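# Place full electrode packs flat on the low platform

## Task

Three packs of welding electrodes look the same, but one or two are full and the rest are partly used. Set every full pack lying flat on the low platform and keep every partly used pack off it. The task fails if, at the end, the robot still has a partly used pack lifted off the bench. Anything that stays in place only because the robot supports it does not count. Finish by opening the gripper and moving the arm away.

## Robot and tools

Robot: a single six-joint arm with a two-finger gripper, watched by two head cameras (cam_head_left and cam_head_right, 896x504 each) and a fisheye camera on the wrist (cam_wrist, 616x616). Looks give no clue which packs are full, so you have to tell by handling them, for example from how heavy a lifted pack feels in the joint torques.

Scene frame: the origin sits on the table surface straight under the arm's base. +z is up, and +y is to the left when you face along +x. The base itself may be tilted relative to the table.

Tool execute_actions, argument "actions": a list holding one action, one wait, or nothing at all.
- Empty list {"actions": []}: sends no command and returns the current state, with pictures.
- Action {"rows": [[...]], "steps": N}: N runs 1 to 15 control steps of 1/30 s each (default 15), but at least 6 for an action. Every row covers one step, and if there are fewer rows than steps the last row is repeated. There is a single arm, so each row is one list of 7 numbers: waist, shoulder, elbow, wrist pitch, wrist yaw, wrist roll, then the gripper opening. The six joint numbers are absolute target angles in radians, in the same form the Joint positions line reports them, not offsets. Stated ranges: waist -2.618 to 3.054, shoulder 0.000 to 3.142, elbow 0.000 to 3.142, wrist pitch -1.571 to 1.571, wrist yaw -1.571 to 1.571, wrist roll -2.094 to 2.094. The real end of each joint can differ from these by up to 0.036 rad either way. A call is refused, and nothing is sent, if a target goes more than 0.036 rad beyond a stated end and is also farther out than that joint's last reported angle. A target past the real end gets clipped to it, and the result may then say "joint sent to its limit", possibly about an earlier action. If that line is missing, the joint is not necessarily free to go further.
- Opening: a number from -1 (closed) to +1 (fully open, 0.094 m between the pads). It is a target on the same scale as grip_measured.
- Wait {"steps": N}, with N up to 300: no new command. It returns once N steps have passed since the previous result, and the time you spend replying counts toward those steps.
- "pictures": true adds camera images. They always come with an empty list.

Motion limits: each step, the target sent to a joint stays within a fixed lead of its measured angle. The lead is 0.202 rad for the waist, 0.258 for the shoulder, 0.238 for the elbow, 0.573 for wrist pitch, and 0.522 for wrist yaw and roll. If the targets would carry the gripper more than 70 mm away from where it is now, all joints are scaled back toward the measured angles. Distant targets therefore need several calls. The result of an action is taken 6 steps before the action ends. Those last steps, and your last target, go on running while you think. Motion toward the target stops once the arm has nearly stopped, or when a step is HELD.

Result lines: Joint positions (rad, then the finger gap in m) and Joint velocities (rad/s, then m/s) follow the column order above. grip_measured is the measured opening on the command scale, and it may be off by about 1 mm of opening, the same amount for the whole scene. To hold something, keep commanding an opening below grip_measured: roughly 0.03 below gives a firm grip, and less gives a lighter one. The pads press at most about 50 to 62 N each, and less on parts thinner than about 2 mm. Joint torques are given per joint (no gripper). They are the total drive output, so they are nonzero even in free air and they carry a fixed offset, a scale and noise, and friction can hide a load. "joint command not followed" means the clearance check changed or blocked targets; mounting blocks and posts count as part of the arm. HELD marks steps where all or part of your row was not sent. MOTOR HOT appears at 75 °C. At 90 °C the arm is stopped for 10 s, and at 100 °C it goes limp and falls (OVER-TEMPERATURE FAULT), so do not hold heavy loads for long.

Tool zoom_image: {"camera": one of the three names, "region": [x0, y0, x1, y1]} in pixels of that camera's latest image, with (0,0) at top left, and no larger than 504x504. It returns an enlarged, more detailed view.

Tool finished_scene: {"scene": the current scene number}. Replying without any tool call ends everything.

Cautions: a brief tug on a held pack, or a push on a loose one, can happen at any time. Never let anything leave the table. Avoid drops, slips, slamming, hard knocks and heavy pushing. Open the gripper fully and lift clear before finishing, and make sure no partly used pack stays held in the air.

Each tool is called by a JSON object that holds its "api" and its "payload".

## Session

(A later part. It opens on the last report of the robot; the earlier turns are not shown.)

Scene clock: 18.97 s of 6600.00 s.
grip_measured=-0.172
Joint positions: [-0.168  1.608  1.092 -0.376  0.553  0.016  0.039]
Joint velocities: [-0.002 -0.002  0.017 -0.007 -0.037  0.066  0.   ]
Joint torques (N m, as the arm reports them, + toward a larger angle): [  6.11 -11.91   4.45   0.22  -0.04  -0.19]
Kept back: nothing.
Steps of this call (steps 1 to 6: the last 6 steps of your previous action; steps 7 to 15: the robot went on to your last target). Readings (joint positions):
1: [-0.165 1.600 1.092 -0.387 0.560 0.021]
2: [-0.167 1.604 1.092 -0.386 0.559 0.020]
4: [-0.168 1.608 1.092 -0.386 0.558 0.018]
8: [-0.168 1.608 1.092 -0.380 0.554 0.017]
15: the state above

{"api": "execute_actions", "payload": {"actions": [{"rows":[[-0.135,1.564,1.102,-0.38,0.551,0.006,-0.22],[-0.124,1.55,1.105,-0.4,0.558,0.008,-0.22],[-0.11,1.534,1.109,-0.428,0.566,0.01,-0.22],[-0.095,1.517,1.113,-0.457,0.575,0.012,-0.22],[-0.08,1.5,1.117,-0.486,0.584,0.014,-0.22],[-0.065,1.483,1.121,-0.515,0.593,0.017,-0.22],[-0.05,1.466,1.125,-0.544,0.602,0.02,-0.22],[-0.035,1.449,1.129,-0.573,0.611,0.022,-0.22],[-0.02,1.432,1.133,-0.602,0.62,0.025,-0.22],[-0.005,1.415,1.137,-0.631,0.629,0.028,-0.22],[0.012,1.398,1.141,-0.66,0.638,0.03,-0.22],[0.03,1.382,1.146,-0.69,0.647,0.033,-0.22],[0.05,1.368,1.152,-0.72,0.656,0.04,-0.22],[0.07,1.36,1.158,-0.745,0.665,0.05,-0.22],[0.092,1.37,1.166,-0.755,0.675,0.075,-0.22]]}]}}

{"api": "execute_actions", "payload": {"actions": [{"rows":[[0.119,1.39,1.177,-0.76,0.686,0.11,-0.22],[0.146,1.42,1.188,-0.765,0.697,0.145,-0.22],[0.173,1.45,1.199,-0.77,0.708,0.18,-0.22],[0.2,1.48,1.21,-0.775,0.719,0.215,-0.22],[0.228,1.51,1.221,-0.78,0.73,0.25,-0.22],[0.256,1.542,1.232,-0.785,0.741,0.285,-0.22],[0.284,1.574,1.243,-0.79,0.752,0.32,-0.22],[0.312,1.606,1.255,-0.795,0.763,0.355,-0.22],[0.34,1.638,1.267,-0.8,0.773,0.39,-0.22],[0.368,1.67,1.279,-0.805,0.783,0.425,-0.22],[0.396,1.703,1.291,-0.81,0.793,0.46,-0.22],[0.424,1.737,1.304,-0.814,0.802,0.495,-0.22],[0.452,1.771,1.317,-0.818,0.811,0.53,-0.22],[0.478,1.806,1.33,-0.822,0.82,0.562,-0.22],[0.503,1.842,1.345,-0.826,0.827,0.593,-0.22]]}]}}

{"api": "execute_actions", "payload": {"actions": [{"rows":[[0.524,1.878,1.375,-0.836,0.83,0.62,-0.22],[0.544,1.915,1.408,-0.848,0.832,0.648,-0.22],[0.563,1.955,1.445,-0.862,0.834,0.675,-0.22],[0.581,1.996,1.484,-0.877,0.836,0.70,-0.22],[0.598,2.038,1.525,-0.893,0.837,0.724,-0.22],[0.614,2.081,1.568,-0.91,0.838,0.747,-0.22],[0.629,2.125,1.613,-0.927,0.839,0.769,-0.22],[0.643,2.17,1.66,-0.945,0.84,0.79,-0.22],[0.657,2.216,1.709,-0.963,0.84,0.81,-0.22],[0.67,2.263,1.76,-0.982,0.841,0.829,-0.22],[0.682,2.311,1.813,-1.002,0.841,0.847,-0.22],[0.694,2.36,1.868,-1.022,0.841,0.864,-0.22],[0.705,2.41,1.925,-1.043,0.842,0.881,-0.22],[0.715,2.46,1.985,-1.064,0.842,0.897,-0.22],[0.725,2.51,2.045,-1.084,0.842,0.911,-0.22]]}]}}

{"api": "execute_actions", "payload": {"actions": [{"steps":22}], "pictures": true}}

Scene clock: 21.27 s of 6600.00 s.
grip_measured=-0.172
Joint positions: [-0.089  1.539  1.092 -0.495  0.585  0.016  0.039]
Joint velocities: [ 0.52  -0.564  0.002 -0.799  0.227  0.037 -0.   ]
Joint torques (N m, as the arm reports them, + toward a larger angle): [  6.87 -13.91   7.28   0.07   0.18   0.04]
Steps of this call (steps 1 to 15: the robot went on to your last target; steps 16 to 60: nothing new was sent; steps 61 to 69: the first 9 steps of this action). Readings (joint positions):
61: [-0.168 1.608 1.092 -0.376 0.553 0.016]
62: [-0.167 1.608 1.092 -0.377 0.553 0.016]
64: [-0.160 1.604 1.092 -0.388 0.559 0.016]
68: [-0.107 1.558 1.092 -0.470 0.580 0.016]
69: the state above

Scene clock: 21.77 s of 6600.00 s.
grip_measured=-0.172
Joint positions: [ 0.244  1.583  1.218 -0.754  0.749  0.247  0.039]
Joint velocities: [ 0.769  1.082  0.325 -0.154  0.212  0.945  0.001]
Joint torques (N m, as the arm reports them, + toward a larger angle): [ 8.94 -7.98  6.71 -0.2  -0.17  0.  ]
Steps of this call (steps 1 to 6: the last 6 steps of your previous action; steps 7 to 15: the first 9 steps of this action). Readings (joint positions):
7: [0.041 1.420 1.119 -0.677 0.645 0.040]
8: [0.063 1.419 1.130 -0.698 0.661 0.057]
10: [0.110 1.437 1.154 -0.728 0.690 0.101]
14: [0.216 1.546 1.207 -0.752 0.740 0.215]
15: the state above

Scene clock: 22.27 s of 6600.00 s.
grip_measured=-0.172
Joint positions: [ 0.575  2.17   1.582 -0.906  0.815  0.695  0.039]
Joint velocities: [ 0.369  1.209  1.448 -0.462  0.081  0.725  0.   ]
Joint torques (N m, as the arm reports them, + toward a larger angle): [ 13.66 -10.6    7.11   0.14   0.13  -0.02]
Steps of this call (steps 1 to 6: the last 6 steps of your previous action; steps 7 to 15: the first 9 steps of this action). Readings (joint positions):
7: [0.433 1.847 1.293 -0.792 0.792 0.476]
8: [0.457 1.885 1.313 -0.805 0.794 0.507]
10: [0.499 1.964 1.369 -0.836 0.799 0.565]
14: [0.562 2.128 1.534 -0.893 0.811 0.671]
15: the state above

Scene clock: 23.00 s of 6600.00 s.
grip_measured=-0.172
Joint positions: [ 0.67   2.574  2.    -1.069  0.83   0.897  0.039]
Joint velocities: [ 0.027 -0.017  0.002 -0.037  0.007  0.007  0.001]
Joint torques (N m, as the arm reports them, + toward a larger angle): [ 14.6  -14.76   7.92  -0.16   0.17   0.09]
Kept back: nothing.
Steps of this call (steps 1 to 6: the last 6 steps of your previous action; steps 7 to 22: the robot went on to your last target). Readings (joint positions):
1: [0.588 2.213 1.633 -0.919 0.818 0.719]
2: [0.599 2.257 1.686 -0.932 0.822 0.742]
4: [0.621 2.349 1.796 -0.960 0.829 0.784]
8: [0.657 2.520 1.987 -0.993 0.834 0.851]
22: the state above

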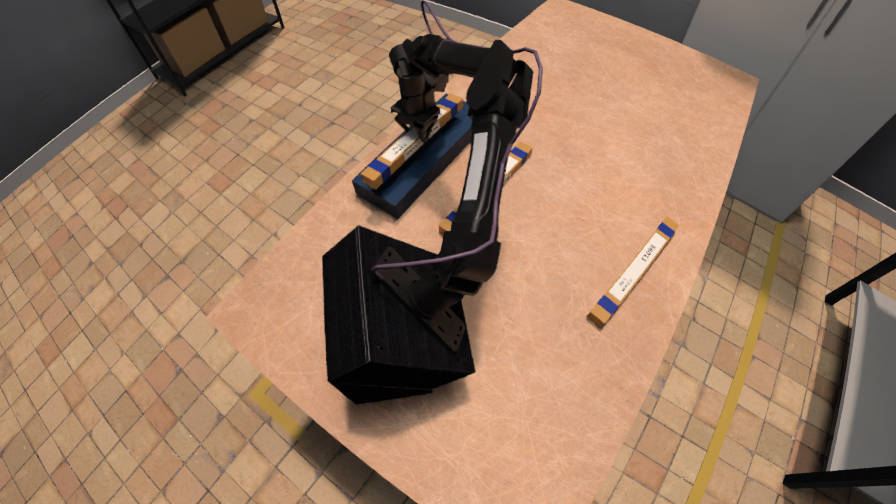

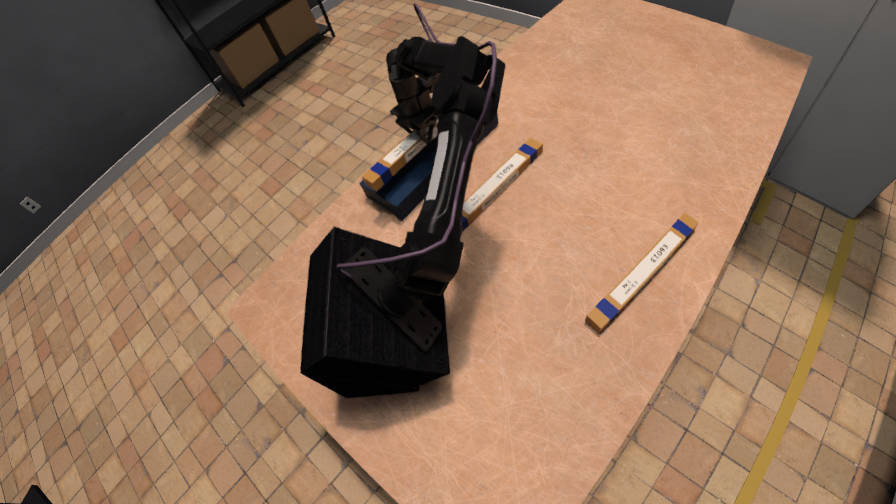

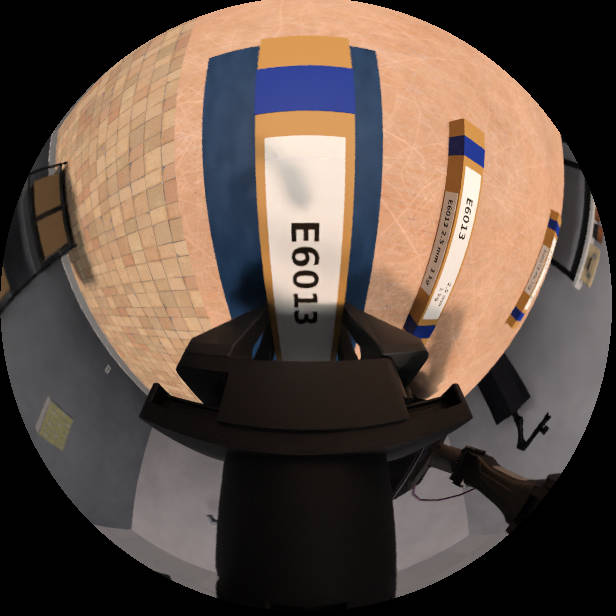

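{"api": "execute_actions", "payload": {"actions": [{"rows":[[0.727,2.525,2.075,-1.095,0.845,0.905,-0.22],[0.728,2.545,2.11,-1.107,0.847,0.9,-0.22],[0.73,2.565,2.145,-1.12,0.849,0.895,-0.22],[0.731,2.586,2.18,-1.132,0.85,0.89,-0.22],[0.733,2.607,2.215,-1.145,0.85,0.885,-0.22],[0.734,2.628,2.25,-1.157,0.85,0.88,-0.22],[0.735,2.65,2.287,-1.17,0.85,0.875,-0.22],[0.736,2.673,2.325,-1.183,0.85,0.87,-0.22],[0.737,2.697,2.363,-1.196,0.85,0.865,-0.22],[0.738,2.72,2.4,-1.21,0.85,0.86,-0.22]]}]}}

{"api": "execute_actions", "payload": {"actions": [{"steps":18}], "pictures": true}}

Scene clock: 24.33 s of 6600.00 s.
grip_measured=-0.172
Joint positions: [ 0.67   2.684  2.259 -1.147  0.838  0.89   0.039]
Joint velocities: [ 0.002  0.574  1.165 -0.227  0.037 -0.11  -0.   ]
Joint torques (N m, as the arm reports them, + toward a larger angle): [ 16.19 -12.2    7.09  -0.16   0.1   -0.21]
Steps of this call (steps 1 to 30: the robot went on to your last target; step 31: nothing new was sent; steps 32 to 40: the first 9 steps of this action). Readings (joint positions):
32: [0.670 2.574 2.004 -1.073 0.830 0.900]
33: [0.670 2.578 2.016 -1.083 0.830 0.900]
35: [0.670 2.598 2.069 -1.112 0.830 0.900]
39: [0.670 2.664 2.219 -1.141 0.836 0.893]
40: the state above

Scene clock: 24.93 s of 6600.00 s.
grip_measured=-0.172
Joint positions: [ 0.67   2.765  2.357 -1.201  0.842  0.871  0.039]
Joint velocities: [-0.012 -0.002 -0.002  0.007 -0.037  0.081  0.   ]
Joint torques (N m, as the arm reports them, + toward a larger angle): [ 16.49 -14.01   8.02  -0.06   0.14  -0.16]
Kept back: nothing.
Steps of this call (steps 1 to 6: the last 6 steps of your previous action; steps 7 to 18: the robot went on to your last target). Readings (joint positions):
1: [0.670 2.705 2.298 -1.153 0.840 0.887]
2: [0.670 2.722 2.329 -1.155 0.842 0.884]
4: [0.670 2.741 2.354 -1.154 0.842 0.881]
8: [0.670 2.756 2.357 -1.178 0.842 0.876]
18: the state above

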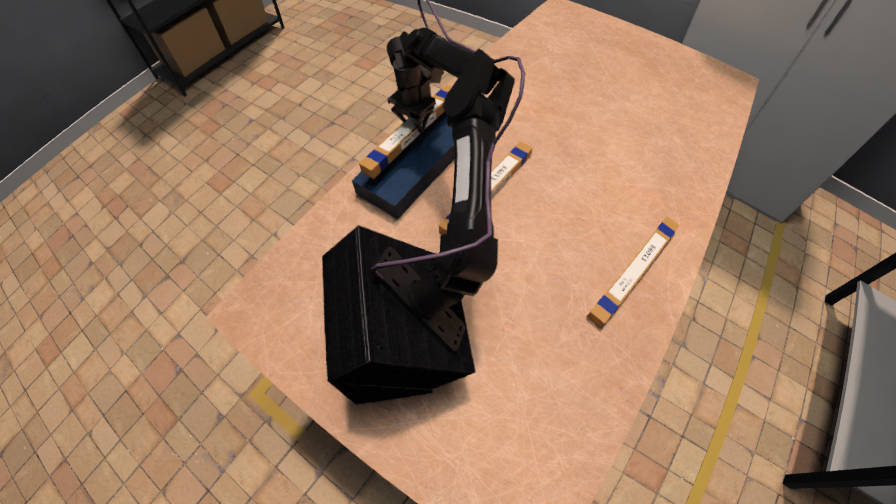

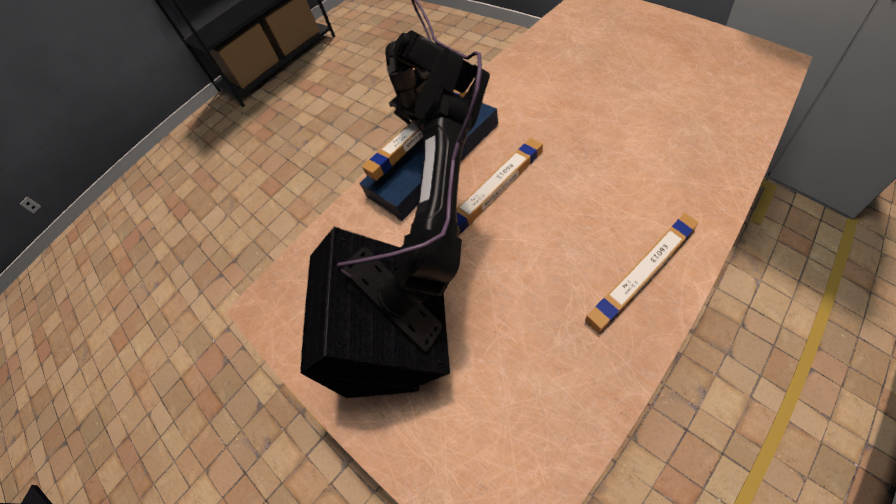

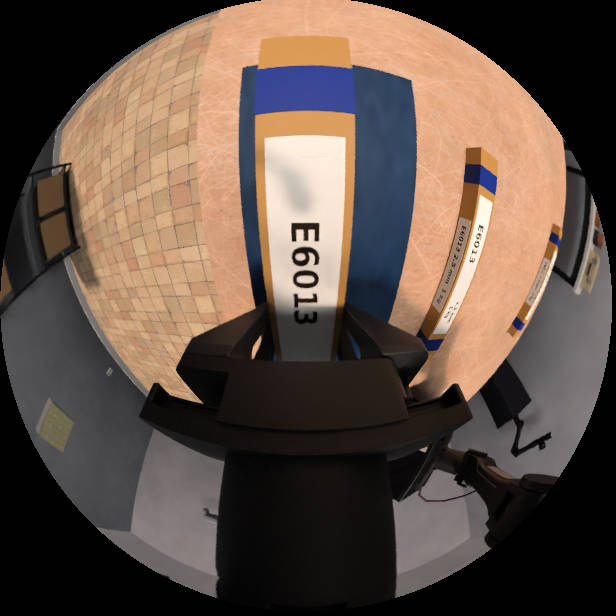

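{"api": "execute_actions", "payload": {"actions": [{"rows":[[0.725,2.728,2.405,-1.2,0.85,0.855,-0.22],[0.718,2.737,2.411,-1.19,0.85,0.849,-0.22],[0.712,2.746,2.417,-1.18,0.85,0.843,-0.22],[0.706,2.755,2.423,-1.172,0.85,0.837,-0.22],[0.70,2.764,2.43,-1.164,0.85,0.831,-0.22],[0.695,2.773,2.436,-1.156,0.85,0.825,-0.22],[0.69,2.782,2.443,-1.148,0.85,0.818,-0.22],[0.685,2.79,2.45,-1.142,0.85,0.81,-0.22],[0.68,2.797,2.455,-1.136,0.85,0.805,-0.22]]}]}}

{"api": "execute_actions", "payload": {"actions": [{"steps":18}], "pictures": true}}

Scene clock: 25.80 s of 6600.00 s.
grip_measured=-0.172
Joint positions: [ 0.641  2.809  2.402 -1.169  0.842  0.839  0.039]
Joint velocities: [-0.198  0.256  0.188  0.183  0.051 -0.125  0.   ]
Joint torques (N m, as the arm reports them, + toward a larger angle): [ 15.27 -13.11   7.71  -0.01   0.15  -0.16]
Steps of this call (steps 1 to 15: the robot went on to your last target; steps 16 to 17: nothing new was sent; steps 18 to 26: the first 9 steps of this action). Readings (joint positions):
18: [0.670 2.765 2.357 -1.201 0.842 0.871]
19: [0.670 2.765 2.357 -1.201 0.842 0.869]
21: [0.667 2.771 2.365 -1.200 0.842 0.862]
25: [0.648 2.800 2.396 -1.177 0.842 0.844]
26: the state above

Scene clock: 26.40 s of 6600.00 s.
grip_measured=-0.172
Joint positions: [ 0.617  2.837  2.41  -1.142  0.841  0.816  0.039]
Joint velocities: [ 0.002  0.007  0.007 -0.022 -0.081 -0.081 -0.001]
Joint torques (N m, as the arm reports them, + toward a larger angle): [ 16.43 -13.92   8.03   0.08   0.17  -0.16]
Kept back: nothing.
Steps of this call (steps 1 to 6: the last 6 steps of your previous action; steps 7 to 18: the robot went on to your last target). Readings (joint positions):
1: [0.634 2.817 2.406 -1.160 0.842 0.834]
2: [0.627 2.824 2.408 -1.152 0.842 0.831]
4: [0.616 2.835 2.408 -1.145 0.842 0.826]
8: [0.617 2.837 2.410 -1.142 0.842 0.819]
18: the state above

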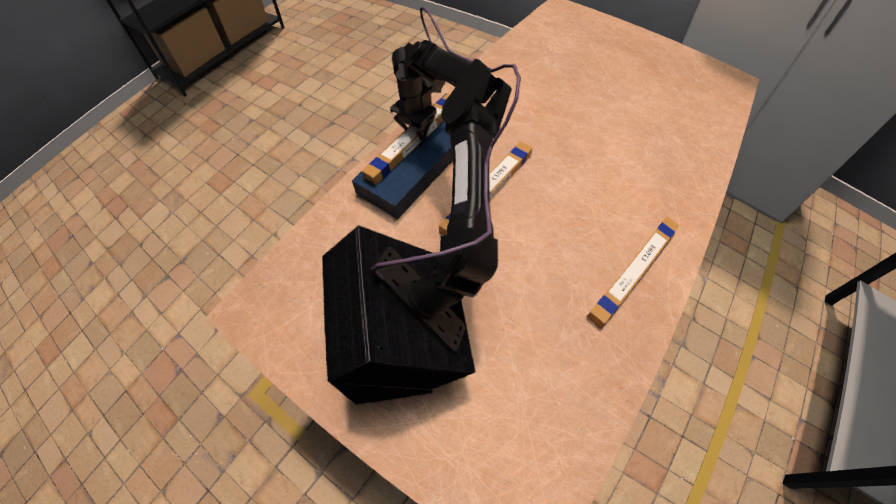

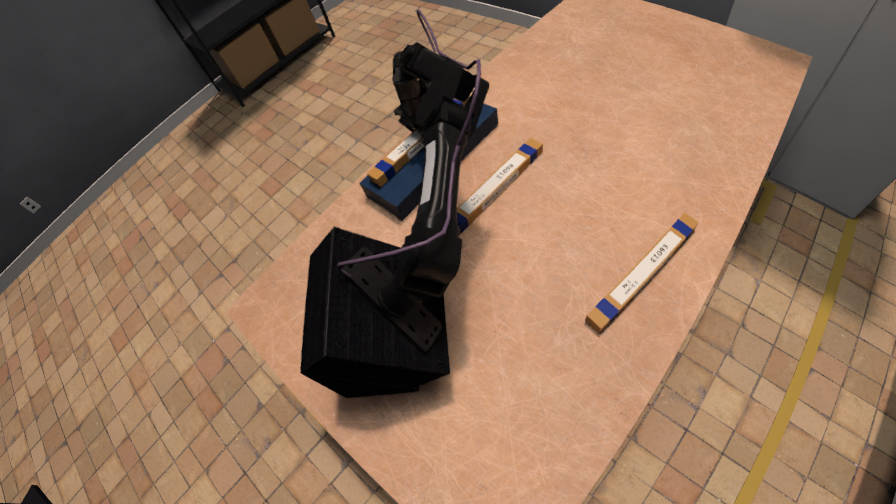

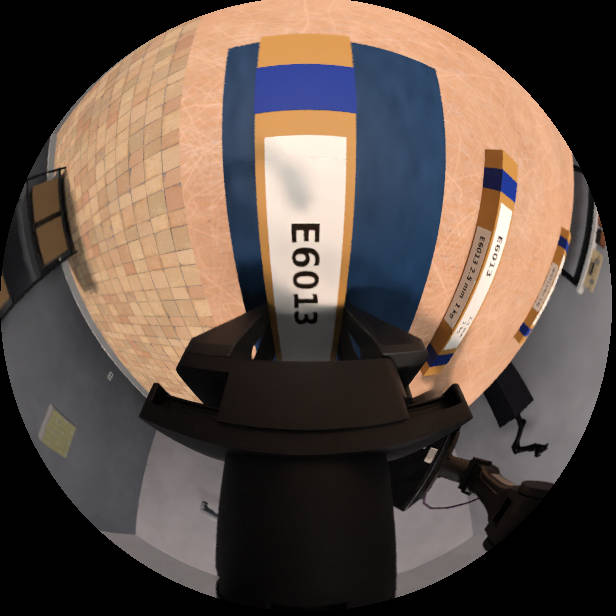

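{"api": "execute_actions", "payload": {"actions": [{"rows":[[0.676,2.803,2.455,-1.13,0.85,0.805,-0.22],[0.672,2.809,2.455,-1.125,0.85,0.805,-0.22],[0.668,2.815,2.455,-1.12,0.85,0.805,-0.22]],"steps":12}]}}

{"api": "execute_actions", "payload": {"actions": [{"steps":10}]}}

Scene clock: 26.83 s of 6600.00 s.
grip_measured=-0.172
Joint positions: [ 0.616  2.84   2.41  -1.136  0.842  0.814  0.039]
Joint velocities: [-0.007  0.002 -0.002  0.022  0.037 -0.022 -0.001]
Joint torques (N m, as the arm reports them, + toward a larger angle): [ 15.26 -12.8    7.96   0.15   0.14  -0.08]
Steps of this call (steps 1 to 7: the robot went on to your last target; steps 8 to 13: the first 6 steps of this action). Readings (joint positions):
8: [0.617 2.837 2.410 -1.141 0.841 0.816]
9: [0.617 2.837 2.410 -1.141 0.841 0.816]
11: [0.616 2.838 2.410 -1.137 0.842 0.815]
13: the state above

Scene clock: 27.17 s of 6600.00 s.
grip_measured=-0.172
Joint positions: [ 0.616  2.84   2.41  -1.136  0.842  0.814  0.039]
Joint velocities: [ 0.002 -0.002 -0.012 -0.022 -0.051  0.051 -0.   ]
Joint torques (N m, as the arm reports them, + toward a larger angle): [ 15.37 -12.82   7.99   0.17   0.15  -0.14]
Kept back: nothing.
Steps of this call (steps 1 to 6: the last 6 steps of your previous action; steps 7 to 10: the robot went on to your last target). Readings (joint positions):
1: [0.616 2.840 2.410 -1.136 0.842 0.814]
2: [0.616 2.840 2.410 -1.136 0.842 0.814]
4: [0.616 2.840 2.410 -1.136 0.842 0.814]
8: [0.616 2.840 2.410 -1.136 0.842 0.814]
10: the state above

{"api": "execute_actions", "payload": {"actions": [{"rows":[[0.662,2.82,2.45,-1.125,0.85,0.805,-0.22],[0.656,2.825,2.445,-1.13,0.845,0.81,-0.22],[0.65,2.83,2.44,-1.13,0.845,0.81,-0.22],[0.65,2.83,2.44,-1.13,0.845,0.81,-0.22],[0.65,2.83,2.44,-1.13,0.845,0.81,-0.22],[0.65,2.83,2.44,-1.13,0.845,0.81,-0.22],[0.65,2.83,2.44,-1.13,0.845,0.81,-0.22],[0.65,2.83,2.44,-1.13,0.845,0.81,-0.22],[0.65,2.83,2.44,-1.13,0.845,0.81,-0.22],[0.65,2.83,2.44,-1.13,0.845,0.81,-0.1],[0.65,2.83,2.44,-1.13,0.845,0.81,0.1],[0.65,2.83,2.44,-1.13,0.845,0.81,0.3]]}]}}

{"api": "execute_actions", "payload": {"actions": [{"steps":12}], "pictures": true}}

Scene clock: 27.83 s of 6600.00 s.
grip_measured=-0.172
Joint positions: [ 0.615  2.84   2.41  -1.136  0.84   0.814  0.039]
Joint velocities: [ 0.012  0.002 -0.007  0.022 -0.051 -0.007  0.   ]
Joint torques (N m, as the arm reports them, + toward a larger angle): [ 13.93 -11.73   6.89   0.08   0.09  -0.1 ]
Steps of this call (steps 1 to 11: the robot went on to your last target; steps 12 to 20: the first 9 steps of this action). Readings (joint positions):
12: [0.616 2.840 2.410 -1.136 0.842 0.814]
13: [0.615 2.840 2.410 -1.136 0.841 0.814]
15: [0.615 2.840 2.410 -1.136 0.840 0.814]
19: [0.615 2.840 2.410 -1.136 0.840 0.814]
20: the state above

Scene clock: 28.23 s of 6600.00 s.
grip_measured=+0.297
Joint positions: [ 0.622  2.84   2.414 -1.136  0.84   0.814  0.061]
Joint velocities: [ 0.007  0.002  0.007 -0.007 -0.007  0.022 -0.001]
Joint torques (N m, as the arm reports them, + toward a larger angle): [ 13.57 -11.71   6.57   0.1    0.12  -0.09]
Kept back: nothing.
Steps of this call (steps 1 to 6: the last 6 steps of your previous action; steps 7 to 12: the robot went on to your last target). Readings (joint positions):
1: [0.615 2.840 2.410 -1.136 0.840 0.814]
2: [0.615 2.840 2.410 -1.136 0.840 0.814]
4: [0.618 2.840 2.413 -1.136 0.840 0.814]
8: [0.622 2.840 2.414 -1.136 0.840 0.814]
12: the state above

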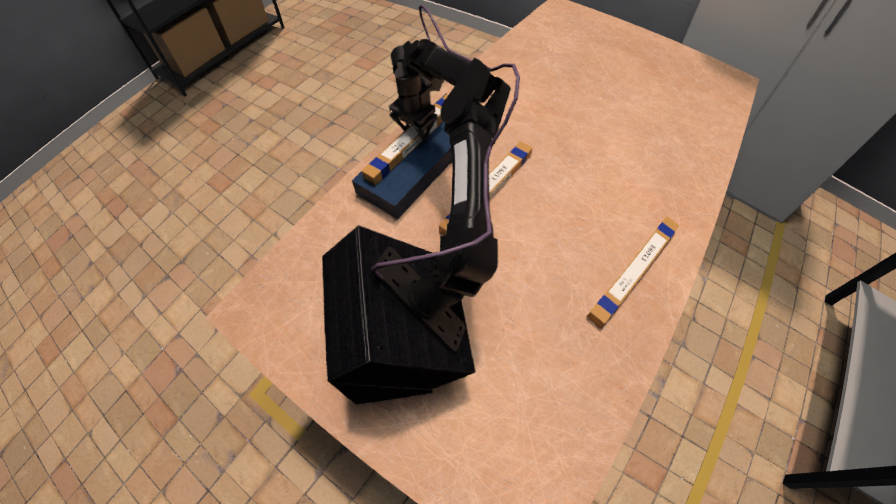

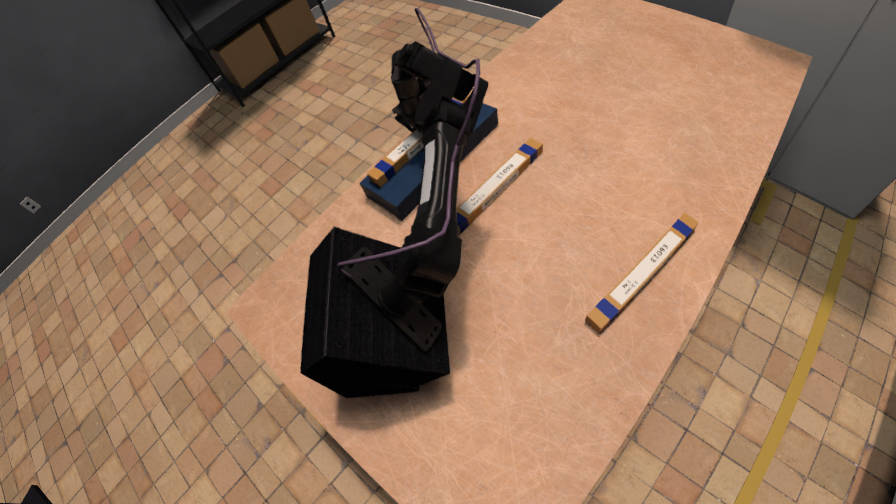

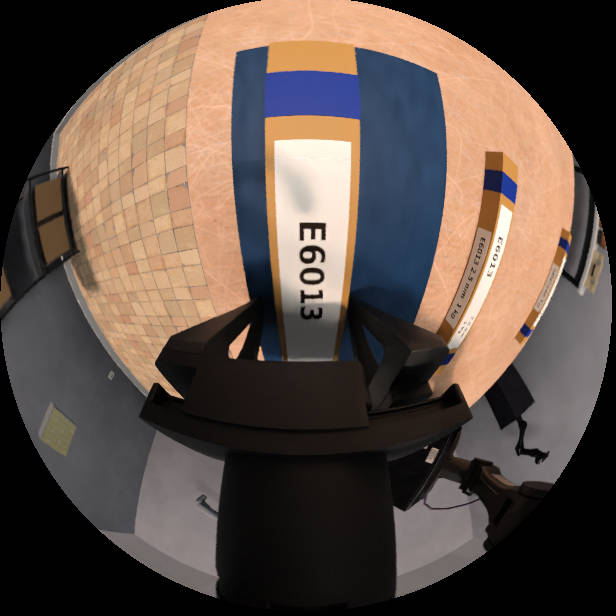

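{"api": "execute_actions", "payload": {"actions": [{"rows":[[0.66,2.815,2.435,-1.14,0.845,0.815,0.5],[0.67,2.80,2.43,-1.15,0.845,0.822,0.5],[0.68,2.785,2.425,-1.16,0.845,0.83,0.5],[0.69,2.77,2.42,-1.17,0.845,0.837,0.5],[0.70,2.755,2.41,-1.18,0.845,0.845,0.5],[0.71,2.74,2.40,-1.19,0.845,0.855,0.5],[0.72,2.72,2.38,-1.195,0.845,0.865,0.5],[0.725,2.695,2.35,-1.19,0.845,0.875,0.5],[0.727,2.665,2.31,-1.18,0.845,0.885,0.5],[0.727,2.63,2.26,-1.165,0.845,0.895,0.5],[0.725,2.595,2.2,-1.145,0.845,0.905,0.5],[0.72,2.56,2.13,-1.12,0.845,0.91,0.5],[0.713,2.52,2.06,-1.095,0.843,0.91,0.5],[0.705,2.48,2.0,-1.07,0.842,0.9,0.5],[0.695,2.435,1.94,-1.046,0.842,0.885,0.5]]}]}}

{"api": "execute_actions", "payload": {"actions": [{"rows":[[0.682,2.38,1.87,-1.022,0.841,0.864,0.6],[0.668,2.325,1.805,-1.0,0.841,0.845,0.7],[0.654,2.27,1.745,-0.975,0.84,0.822,0.8],[0.638,2.215,1.685,-0.953,0.84,0.8,0.9],[0.622,2.162,1.63,-0.932,0.839,0.775,1],[0.604,2.11,1.575,-0.912,0.838,0.75,1],[0.585,2.06,1.525,-0.893,0.837,0.724,1],[0.565,2.012,1.477,-0.874,0.835,0.695,1],[0.543,1.97,1.432,-0.855,0.833,0.665,1],[0.52,1.93,1.39,-0.835,0.83,0.63,1],[0.493,1.9,1.35,-0.8,0.825,0.59,1],[0.465,1.88,1.315,-0.76,0.82,0.55,1],[0.435,1.87,1.285,-0.715,0.813,0.51,1],[0.405,1.867,1.255,-0.665,0.806,0.47,1],[0.375,1.865,1.23,-0.61,0.797,0.435,1]]}]}}

{"api": "execute_actions", "payload": {"actions": [{"steps":24}], "pictures": true}}

Scene clock: 29.30 s of 6600.00 s.
grip_measured=+0.497
Joint positions: [ 0.681  2.753  2.366 -1.164  0.84   0.843  0.07 ]
Joint velocities: [ 0.349 -0.828 -0.764 -0.022 -0.066  0.168  0.   ]
Joint torques (N m, as the arm reports them, + toward a larger angle): [ 13.01 -13.64   4.23  -0.04   0.2    0.04]
Steps of this call (steps 1 to 15: the robot went on to your last target; steps 16 to 23: nothing new was sent; steps 24 to 32: the first 9 steps of this action). Readings (joint positions):
24: [0.622 2.840 2.414 -1.136 0.840 0.814]
25: [0.623 2.839 2.414 -1.136 0.840 0.814]
27: [0.631 2.833 2.414 -1.144 0.840 0.816]
31: [0.668 2.780 2.389 -1.163 0.840 0.835]
32: the state above

Scene clock: 29.80 s of 6600.00 s.
grip_measured=+1.000
Joint positions: [ 0.566  2.082  1.517 -0.949  0.83   0.769  0.094]
Joint velocities: [-0.618 -1.507 -1.346  0.564 -0.037 -0.637  0.   ]
Joint torques (N m, as the arm reports them, + toward a larger angle): [ 9.17 -9.32  4.17  0.12  0.13 -0.1 ]
Steps of this call (steps 1 to 6: the last 6 steps of your previous action; steps 7 to 15: the first 9 steps of this action). Readings (joint positions):
7: [0.706 2.473 1.998 -1.091 0.837 0.876]
8: [0.697 2.430 1.931 -1.072 0.836 0.873]
10: [0.669 2.337 1.797 -1.037 0.834 0.856]
14: [0.588 2.135 1.565 -0.967 0.831 0.790]
15: the state above

Scene clock: 30.60 s of 6600.00 s.
grip_measured=+1.000
Joint positions: [ 0.353  1.864  1.235 -0.626  0.8    0.448  0.094]
Joint velocities: [ 0.002 -0.012  0.002 -0.007 -0.022 -0.022  0.   ]
Joint torques (N m, as the arm reports them, + toward a larger angle): [ 8.31 -7.59  3.72  0.21  0.01 -0.17]
Kept back: nothing.
Steps of this call (steps 1 to 6: the last 6 steps of your previous action; steps 7 to 24: the robot went on to your last target). Readings (joint positions):
1: [0.543 2.031 1.474 -0.930 0.830 0.745]
2: [0.520 1.982 1.433 -0.909 0.830 0.718]
4: [0.472 1.904 1.363 -0.858 0.829 0.658]
8: [0.370 1.857 1.268 -0.726 0.821 0.539]
24: the state above

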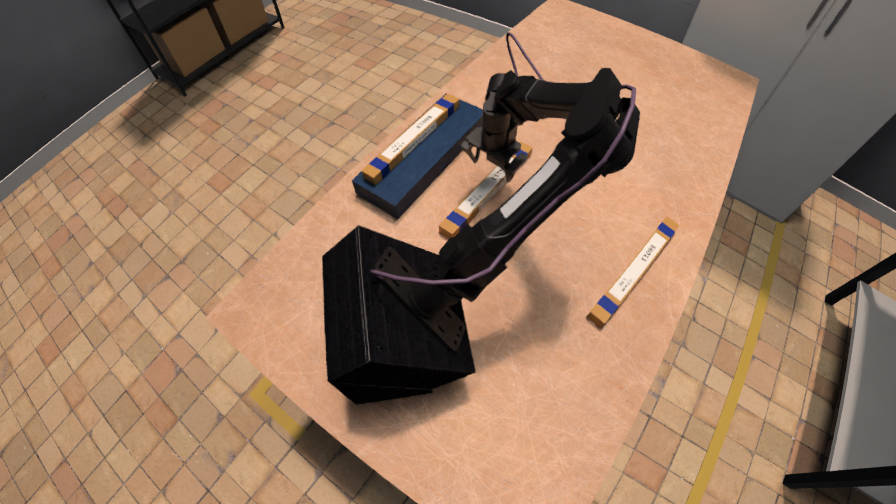

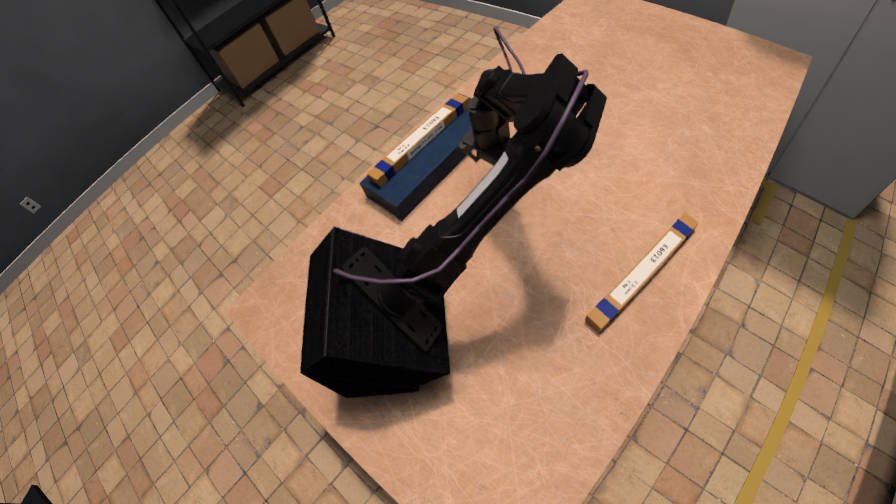

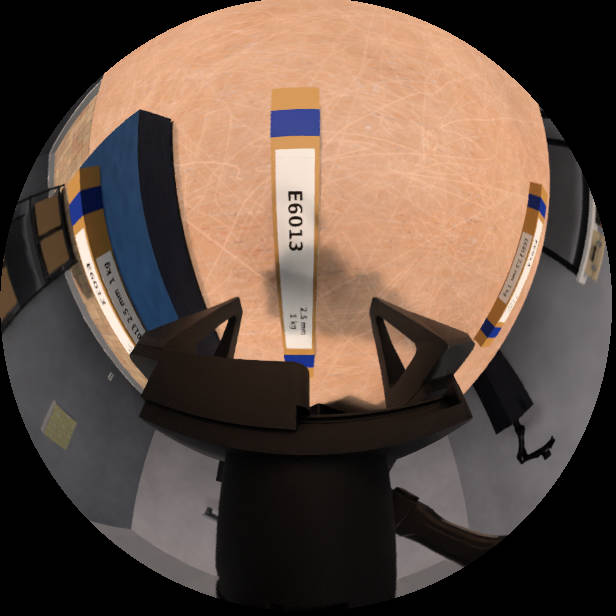

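{"api": "execute_actions", "payload": {"actions": [{"rows":[[0.365,1.874,1.227,-0.59,0.794,0.42,1],[0.354,1.886,1.223,-0.565,0.79,0.405,1],[0.343,1.898,1.219,-0.54,0.786,0.39,1],[0.332,1.91,1.215,-0.515,0.782,0.373,1],[0.321,1.922,1.21,-0.49,0.777,0.357,1],[0.31,1.934,1.206,-0.465,0.773,0.34,1],[0.3,1.945,1.202,-0.44,0.769,0.325,1],[0.29,1.955,1.198,-0.42,0.765,0.31,1]]}]}}

{"api": "execute_actions", "payload": {"actions": [{"steps":12}]}}

{"api": "execute_actions", "payload": {"actions": [{"rows":[[0.282,1.964,1.195,-0.4,0.762,0.298,1],[0.273,1.973,1.192,-0.38,0.759,0.286,1],[0.265,1.982,1.189,-0.36,0.756,0.274,1],[0.257,1.991,1.186,-0.34,0.752,0.262,1],[0.248,2.0,1.183,-0.322,0.749,0.25,1],[0.24,2.009,1.18,-0.305,0.746,0.238,1],[0.232,2.017,1.178,-0.289,0.743,0.228,1]]}]}}

{"api": "execute_actions", "payload": {"actions": [{"steps":12}], "pictures": true}}

Scene clock: 31.67 s of 6600.00 s.
grip_measured=+1.000
Joint positions: [ 0.297  1.927  1.223 -0.492  0.78   0.365  0.094]
Joint velocities: [-0.32   0.339 -0.144  0.447 -0.066 -0.286  0.   ]
Joint torques (N m, as the arm reports them, + toward a larger angle): [ 7.91 -7.64  2.65  0.15  0.04 -0.13]
Steps of this call (steps 1 to 23: the robot went on to your last target; steps 24 to 32: the first 9 steps of this action). Readings (joint positions):
24: [0.353 1.864 1.235 -0.622 0.799 0.444]
25: [0.353 1.865 1.235 -0.616 0.798 0.439]
27: [0.347 1.873 1.235 -0.591 0.795 0.423]
31: [0.308 1.915 1.227 -0.510 0.783 0.376]
32: the state above

Scene clock: 32.07 s of 6600.00 s.
grip_measured=+1.000
Joint positions: [ 0.275  1.957  1.204 -0.439  0.769  0.324  0.094]
Joint velocities: [-0.002  0.002 -0.002  0.051 -0.037  0.037  0.   ]
Joint torques (N m, as the arm reports them, + toward a larger angle): [ 7.99 -8.36  3.03  0.24 -0.01 -0.14]
Kept back: nothing.
Steps of this call (steps 1 to 6: the last 6 steps of your previous action; steps 7 to 12: the robot went on to your last target). Readings (joint positions):
1: [0.287 1.938 1.218 -0.480 0.778 0.356]
2: [0.280 1.947 1.213 -0.471 0.776 0.349]
4: [0.275 1.956 1.206 -0.463 0.773 0.339]
8: [0.275 1.957 1.204 -0.448 0.770 0.328]
12: the state above

Scene clock: 32.37 s of 6600.00 s.
grip_measured=+1.000
Joint positions: [ 0.23   1.998  1.202 -0.337  0.754  0.264  0.094]
Joint velocities: [-0.203  0.208 -0.095  0.315  0.037 -0.183  0.   ]
Joint torques (N m, as the arm reports them, + toward a larger angle): [ 8.15 -8.08  1.97  0.1  -0.03 -0.16]
Steps of this call (steps 1 to 9: the first 9 steps of this action). Readings (joint positions):
1: [0.275 1.957 1.204 -0.436 0.768 0.322]
2: [0.274 1.957 1.204 -0.431 0.767 0.317]
4: [0.269 1.960 1.204 -0.408 0.764 0.304]
8: [0.238 1.990 1.204 -0.348 0.755 0.270]
9: the state above

Scene clock: 32.77 s of 6600.00 s.
grip_measured=+1.000
Joint positions: [ 0.219  2.012  1.188 -0.307  0.748  0.241  0.094]
Joint velocities: [-0.012 -0.002 -0.007  0.095  0.007 -0.007  0.   ]
Joint torques (N m, as the arm reports them, + toward a larger angle): [ 7.71 -8.    2.54  0.25  0.04 -0.18]
Kept back: nothing.
Steps of this call (steps 1 to 6: the last 6 steps of your previous action; steps 7 to 12: the robot went on to your last target). Readings (joint positions):
1: [0.224 2.004 1.198 -0.329 0.753 0.259]
2: [0.221 2.008 1.195 -0.325 0.752 0.255]
4: [0.219 2.012 1.189 -0.321 0.751 0.250]
8: [0.219 2.012 1.188 -0.312 0.748 0.243]
12: the state above

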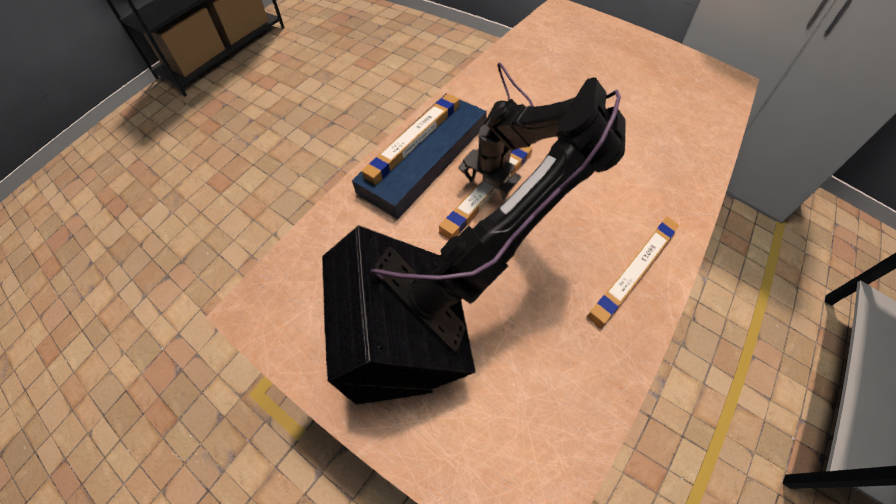

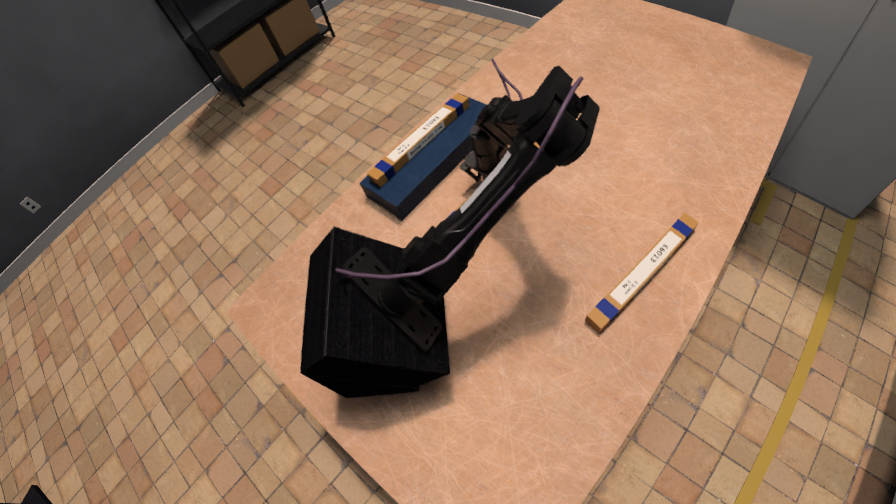

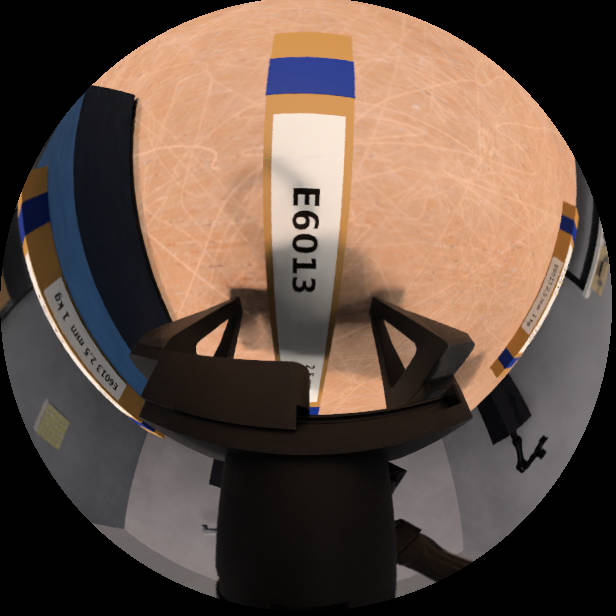

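{"api": "execute_actions", "payload": {"actions": [{"rows":[[0.226,2.025,1.175,-0.278,0.741,0.24,0.8],[0.22,2.033,1.172,-0.266,0.739,0.255,0.6],[0.215,2.04,1.17,-0.255,0.737,0.27,0.4],[0.215,2.04,1.17,-0.255,0.737,0.27,0.2],[0.215,2.04,1.17,-0.255,0.737,0.27,0.1],[0.215,2.04,1.17,-0.255,0.737,0.27,0.05],[0.215,2.04,1.17,-0.255,0.737,0.27,0.0],[0.215,2.04,1.17,-0.255,0.737,0.27,0.0],[0.215,2.04,1.17,-0.255,0.737,0.27,-0.1],[0.215,2.04,1.17,-0.255,0.737,0.27,-0.16],[0.215,2.04,1.17,-0.255,0.737,0.27,-0.22]]}]}}

{"api": "execute_actions", "payload": {"actions": [{"rows":[[0.222,2.03,1.175,-0.27,0.74,0.27,-0.22],[0.232,2.018,1.179,-0.29,0.744,0.275,-0.22],[0.243,2.006,1.183,-0.312,0.748,0.282,-0.22],[0.254,1.994,1.187,-0.334,0.752,0.29,-0.22],[0.265,1.982,1.191,-0.356,0.756,0.3,-0.22],[0.276,1.97,1.195,-0.378,0.76,0.31,-0.22],[0.287,1.958,1.199,-0.4,0.764,0.32,-0.22],[0.298,1.946,1.203,-0.422,0.768,0.33,-0.22],[0.309,1.934,1.207,-0.444,0.772,0.342,-0.22],[0.32,1.922,1.211,-0.466,0.776,0.355,-0.22],[0.331,1.91,1.215,-0.488,0.78,0.368,-0.22],[0.342,1.898,1.219,-0.51,0.784,0.38,-0.22],[0.353,1.886,1.223,-0.532,0.788,0.393,-0.22],[0.364,1.875,1.227,-0.554,0.792,0.406,-0.22],[0.375,1.865,1.23,-0.575,0.797,0.42,-0.22]]}]}}

{"api": "execute_actions", "payload": {"actions": [{"steps":18}]}}

{"api": "execute_actions", "payload": {"actions": [{"rows":[[0.365,1.874,1.227,-0.56,0.794,0.41,-0.22],[0.354,1.886,1.223,-0.54,0.79,0.4,-0.22],[0.343,1.898,1.219,-0.52,0.786,0.39,-0.22],[0.332,1.91,1.215,-0.5,0.782,0.373,-0.22],[0.321,1.922,1.21,-0.48,0.777,0.357,-0.22],[0.31,1.934,1.206,-0.46,0.773,0.35,-0.22],[0.3,1.945,1.202,-0.44,0.769,0.34,-0.22],[0.29,1.955,1.198,-0.42,0.765,0.33,-0.22]]}]}}

{"api": "execute_actions", "payload": {"actions": [{"steps":12}], "pictures": true}}

Scene clock: 33.77 s of 6600.00 s.
grip_measured=-0.056
Joint positions: [ 0.208  2.029  1.188 -0.276  0.743  0.255  0.044]
Joint velocities: [-0.002  0.032 -0.012  0.022  0.022  0.037 -0.083]
Joint torques (N m, as the arm reports them, + toward a larger angle): [ 7.58 -7.99  1.87  0.32 -0.02  0.1 ]
Steps of this call (steps 1 to 21: the robot went on to your last target; steps 22 to 30: the first 9 steps of this action). Readings (joint positions):
22: [0.219 2.012 1.188 -0.303 0.747 0.239]
23: [0.219 2.012 1.188 -0.300 0.747 0.240]
25: [0.216 2.016 1.188 -0.288 0.745 0.246]
29: [0.209 2.027 1.188 -0.277 0.743 0.254]
30: the state above

Scene clock: 34.27 s of 6600.00 s.
grip_measured=-0.171
Joint positions: [ 0.231  2.019  1.188 -0.347  0.752  0.296  0.039]
Joint velocities: [ 0.198 -0.188 -0.007 -0.696  0.022  0.3   -0.   ]
Joint torques (N m, as the arm reports them, + toward a larger angle): [ 12.35 -13.91   4.76   0.13   0.18   0.05]
Steps of this call (steps 1 to 6: the last 6 steps of your previous action; steps 7 to 15: the first 9 steps of this action). Readings (joint positions):
7: [0.208 2.030 1.188 -0.273 0.739 0.256]
8: [0.208 2.030 1.188 -0.274 0.739 0.256]
10: [0.210 2.030 1.188 -0.277 0.741 0.258]
14: [0.224 2.026 1.188 -0.324 0.751 0.288]
15: the state above

Scene clock: 34.87 s of 6600.00 s.
grip_measured=-0.171
Joint positions: [ 0.337  1.91   1.195 -0.566  0.783  0.406  0.039]
Joint velocities: [-0.007  0.007 -0.002 -0.081  0.022 -0.022  0.   ]
Joint torques (N m, as the arm reports them, + toward a larger angle): [ 10.02 -11.15   6.38   0.06   0.19   0.06]
Kept back: nothing.
Steps of this call (steps 1 to 6: the last 6 steps of your previous action; steps 7 to 18: the robot went on to your last target). Readings (joint positions):
1: [0.240 2.011 1.188 -0.372 0.754 0.305]
2: [0.251 2.002 1.188 -0.398 0.755 0.315]
4: [0.276 1.978 1.188 -0.446 0.760 0.335]
8: [0.325 1.926 1.188 -0.521 0.770 0.376]
18: the state above

Scene clock: 35.17 s of 6600.00 s.
grip_measured=-0.171
Joint positions: [ 0.267  1.956  1.195 -0.48   0.775  0.367  0.039]
Joint velocities: [-0.359  0.359  0.002  0.462 -0.066 -0.125 -0.001]
Joint torques (N m, as the arm reports them, + toward a larger angle): [10.43 -9.9   3.73 -0.09  0.   -0.19]
Steps of this call (steps 1 to 9: the first 9 steps of this action). Readings (joint positions):
1: [0.336 1.910 1.195 -0.568 0.783 0.406]
2: [0.334 1.910 1.195 -0.567 0.782 0.406]
4: [0.324 1.912 1.195 -0.557 0.780 0.401]
8: [0.280 1.944 1.195 -0.497 0.776 0.374]
9: the state above

Scene clock: 35.57 s of 6600.00 s.
grip_measured=-0.171
Joint positions: [ 0.242  1.99   1.195 -0.436  0.764  0.342  0.039]
Joint velocities: [-0.012  0.002 -0.007  0.095 -0.022 -0.022 -0.001]
Joint torques (N m, as the arm reports them, + toward a larger angle): [ 10.79 -10.93   3.43   0.07   0.08  -0.13]
Kept back: nothing.
Steps of this call (steps 1 to 6: the last 6 steps of your previous action; steps 7 to 12: the robot went on to your last target). Readings (joint positions):
1: [0.256 1.968 1.195 -0.468 0.775 0.363]
2: [0.248 1.977 1.195 -0.460 0.773 0.359]
4: [0.241 1.988 1.195 -0.454 0.772 0.353]
8: [0.242 1.990 1.195 -0.447 0.764 0.345]
12: the state above

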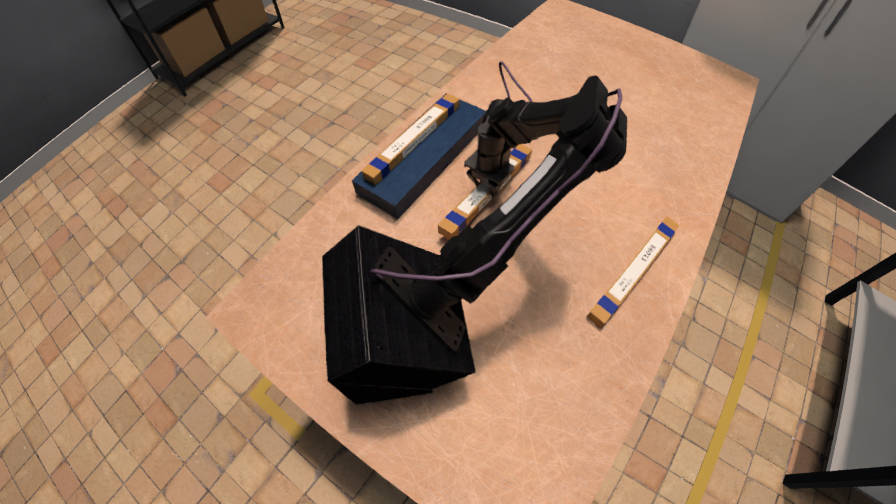

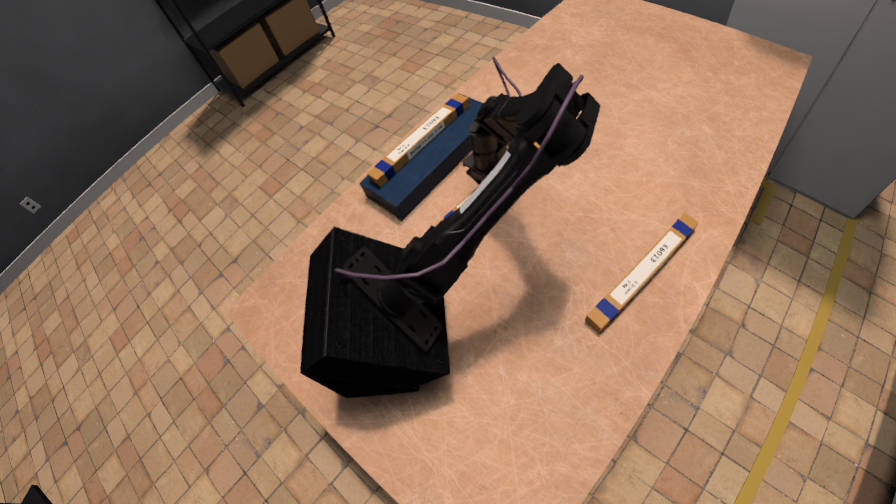

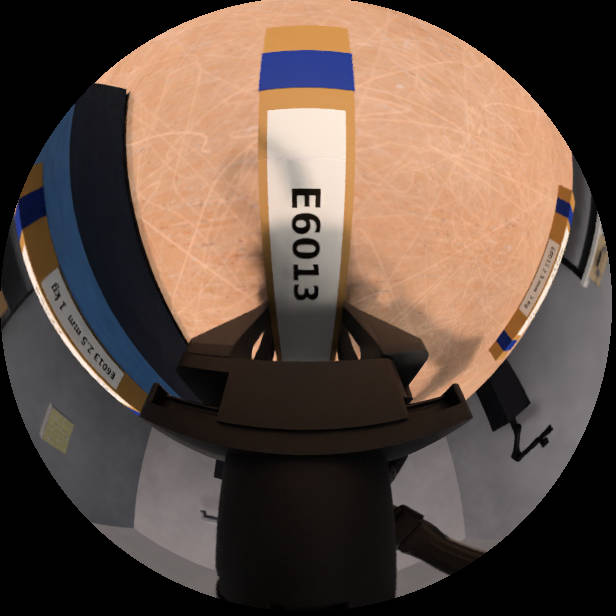

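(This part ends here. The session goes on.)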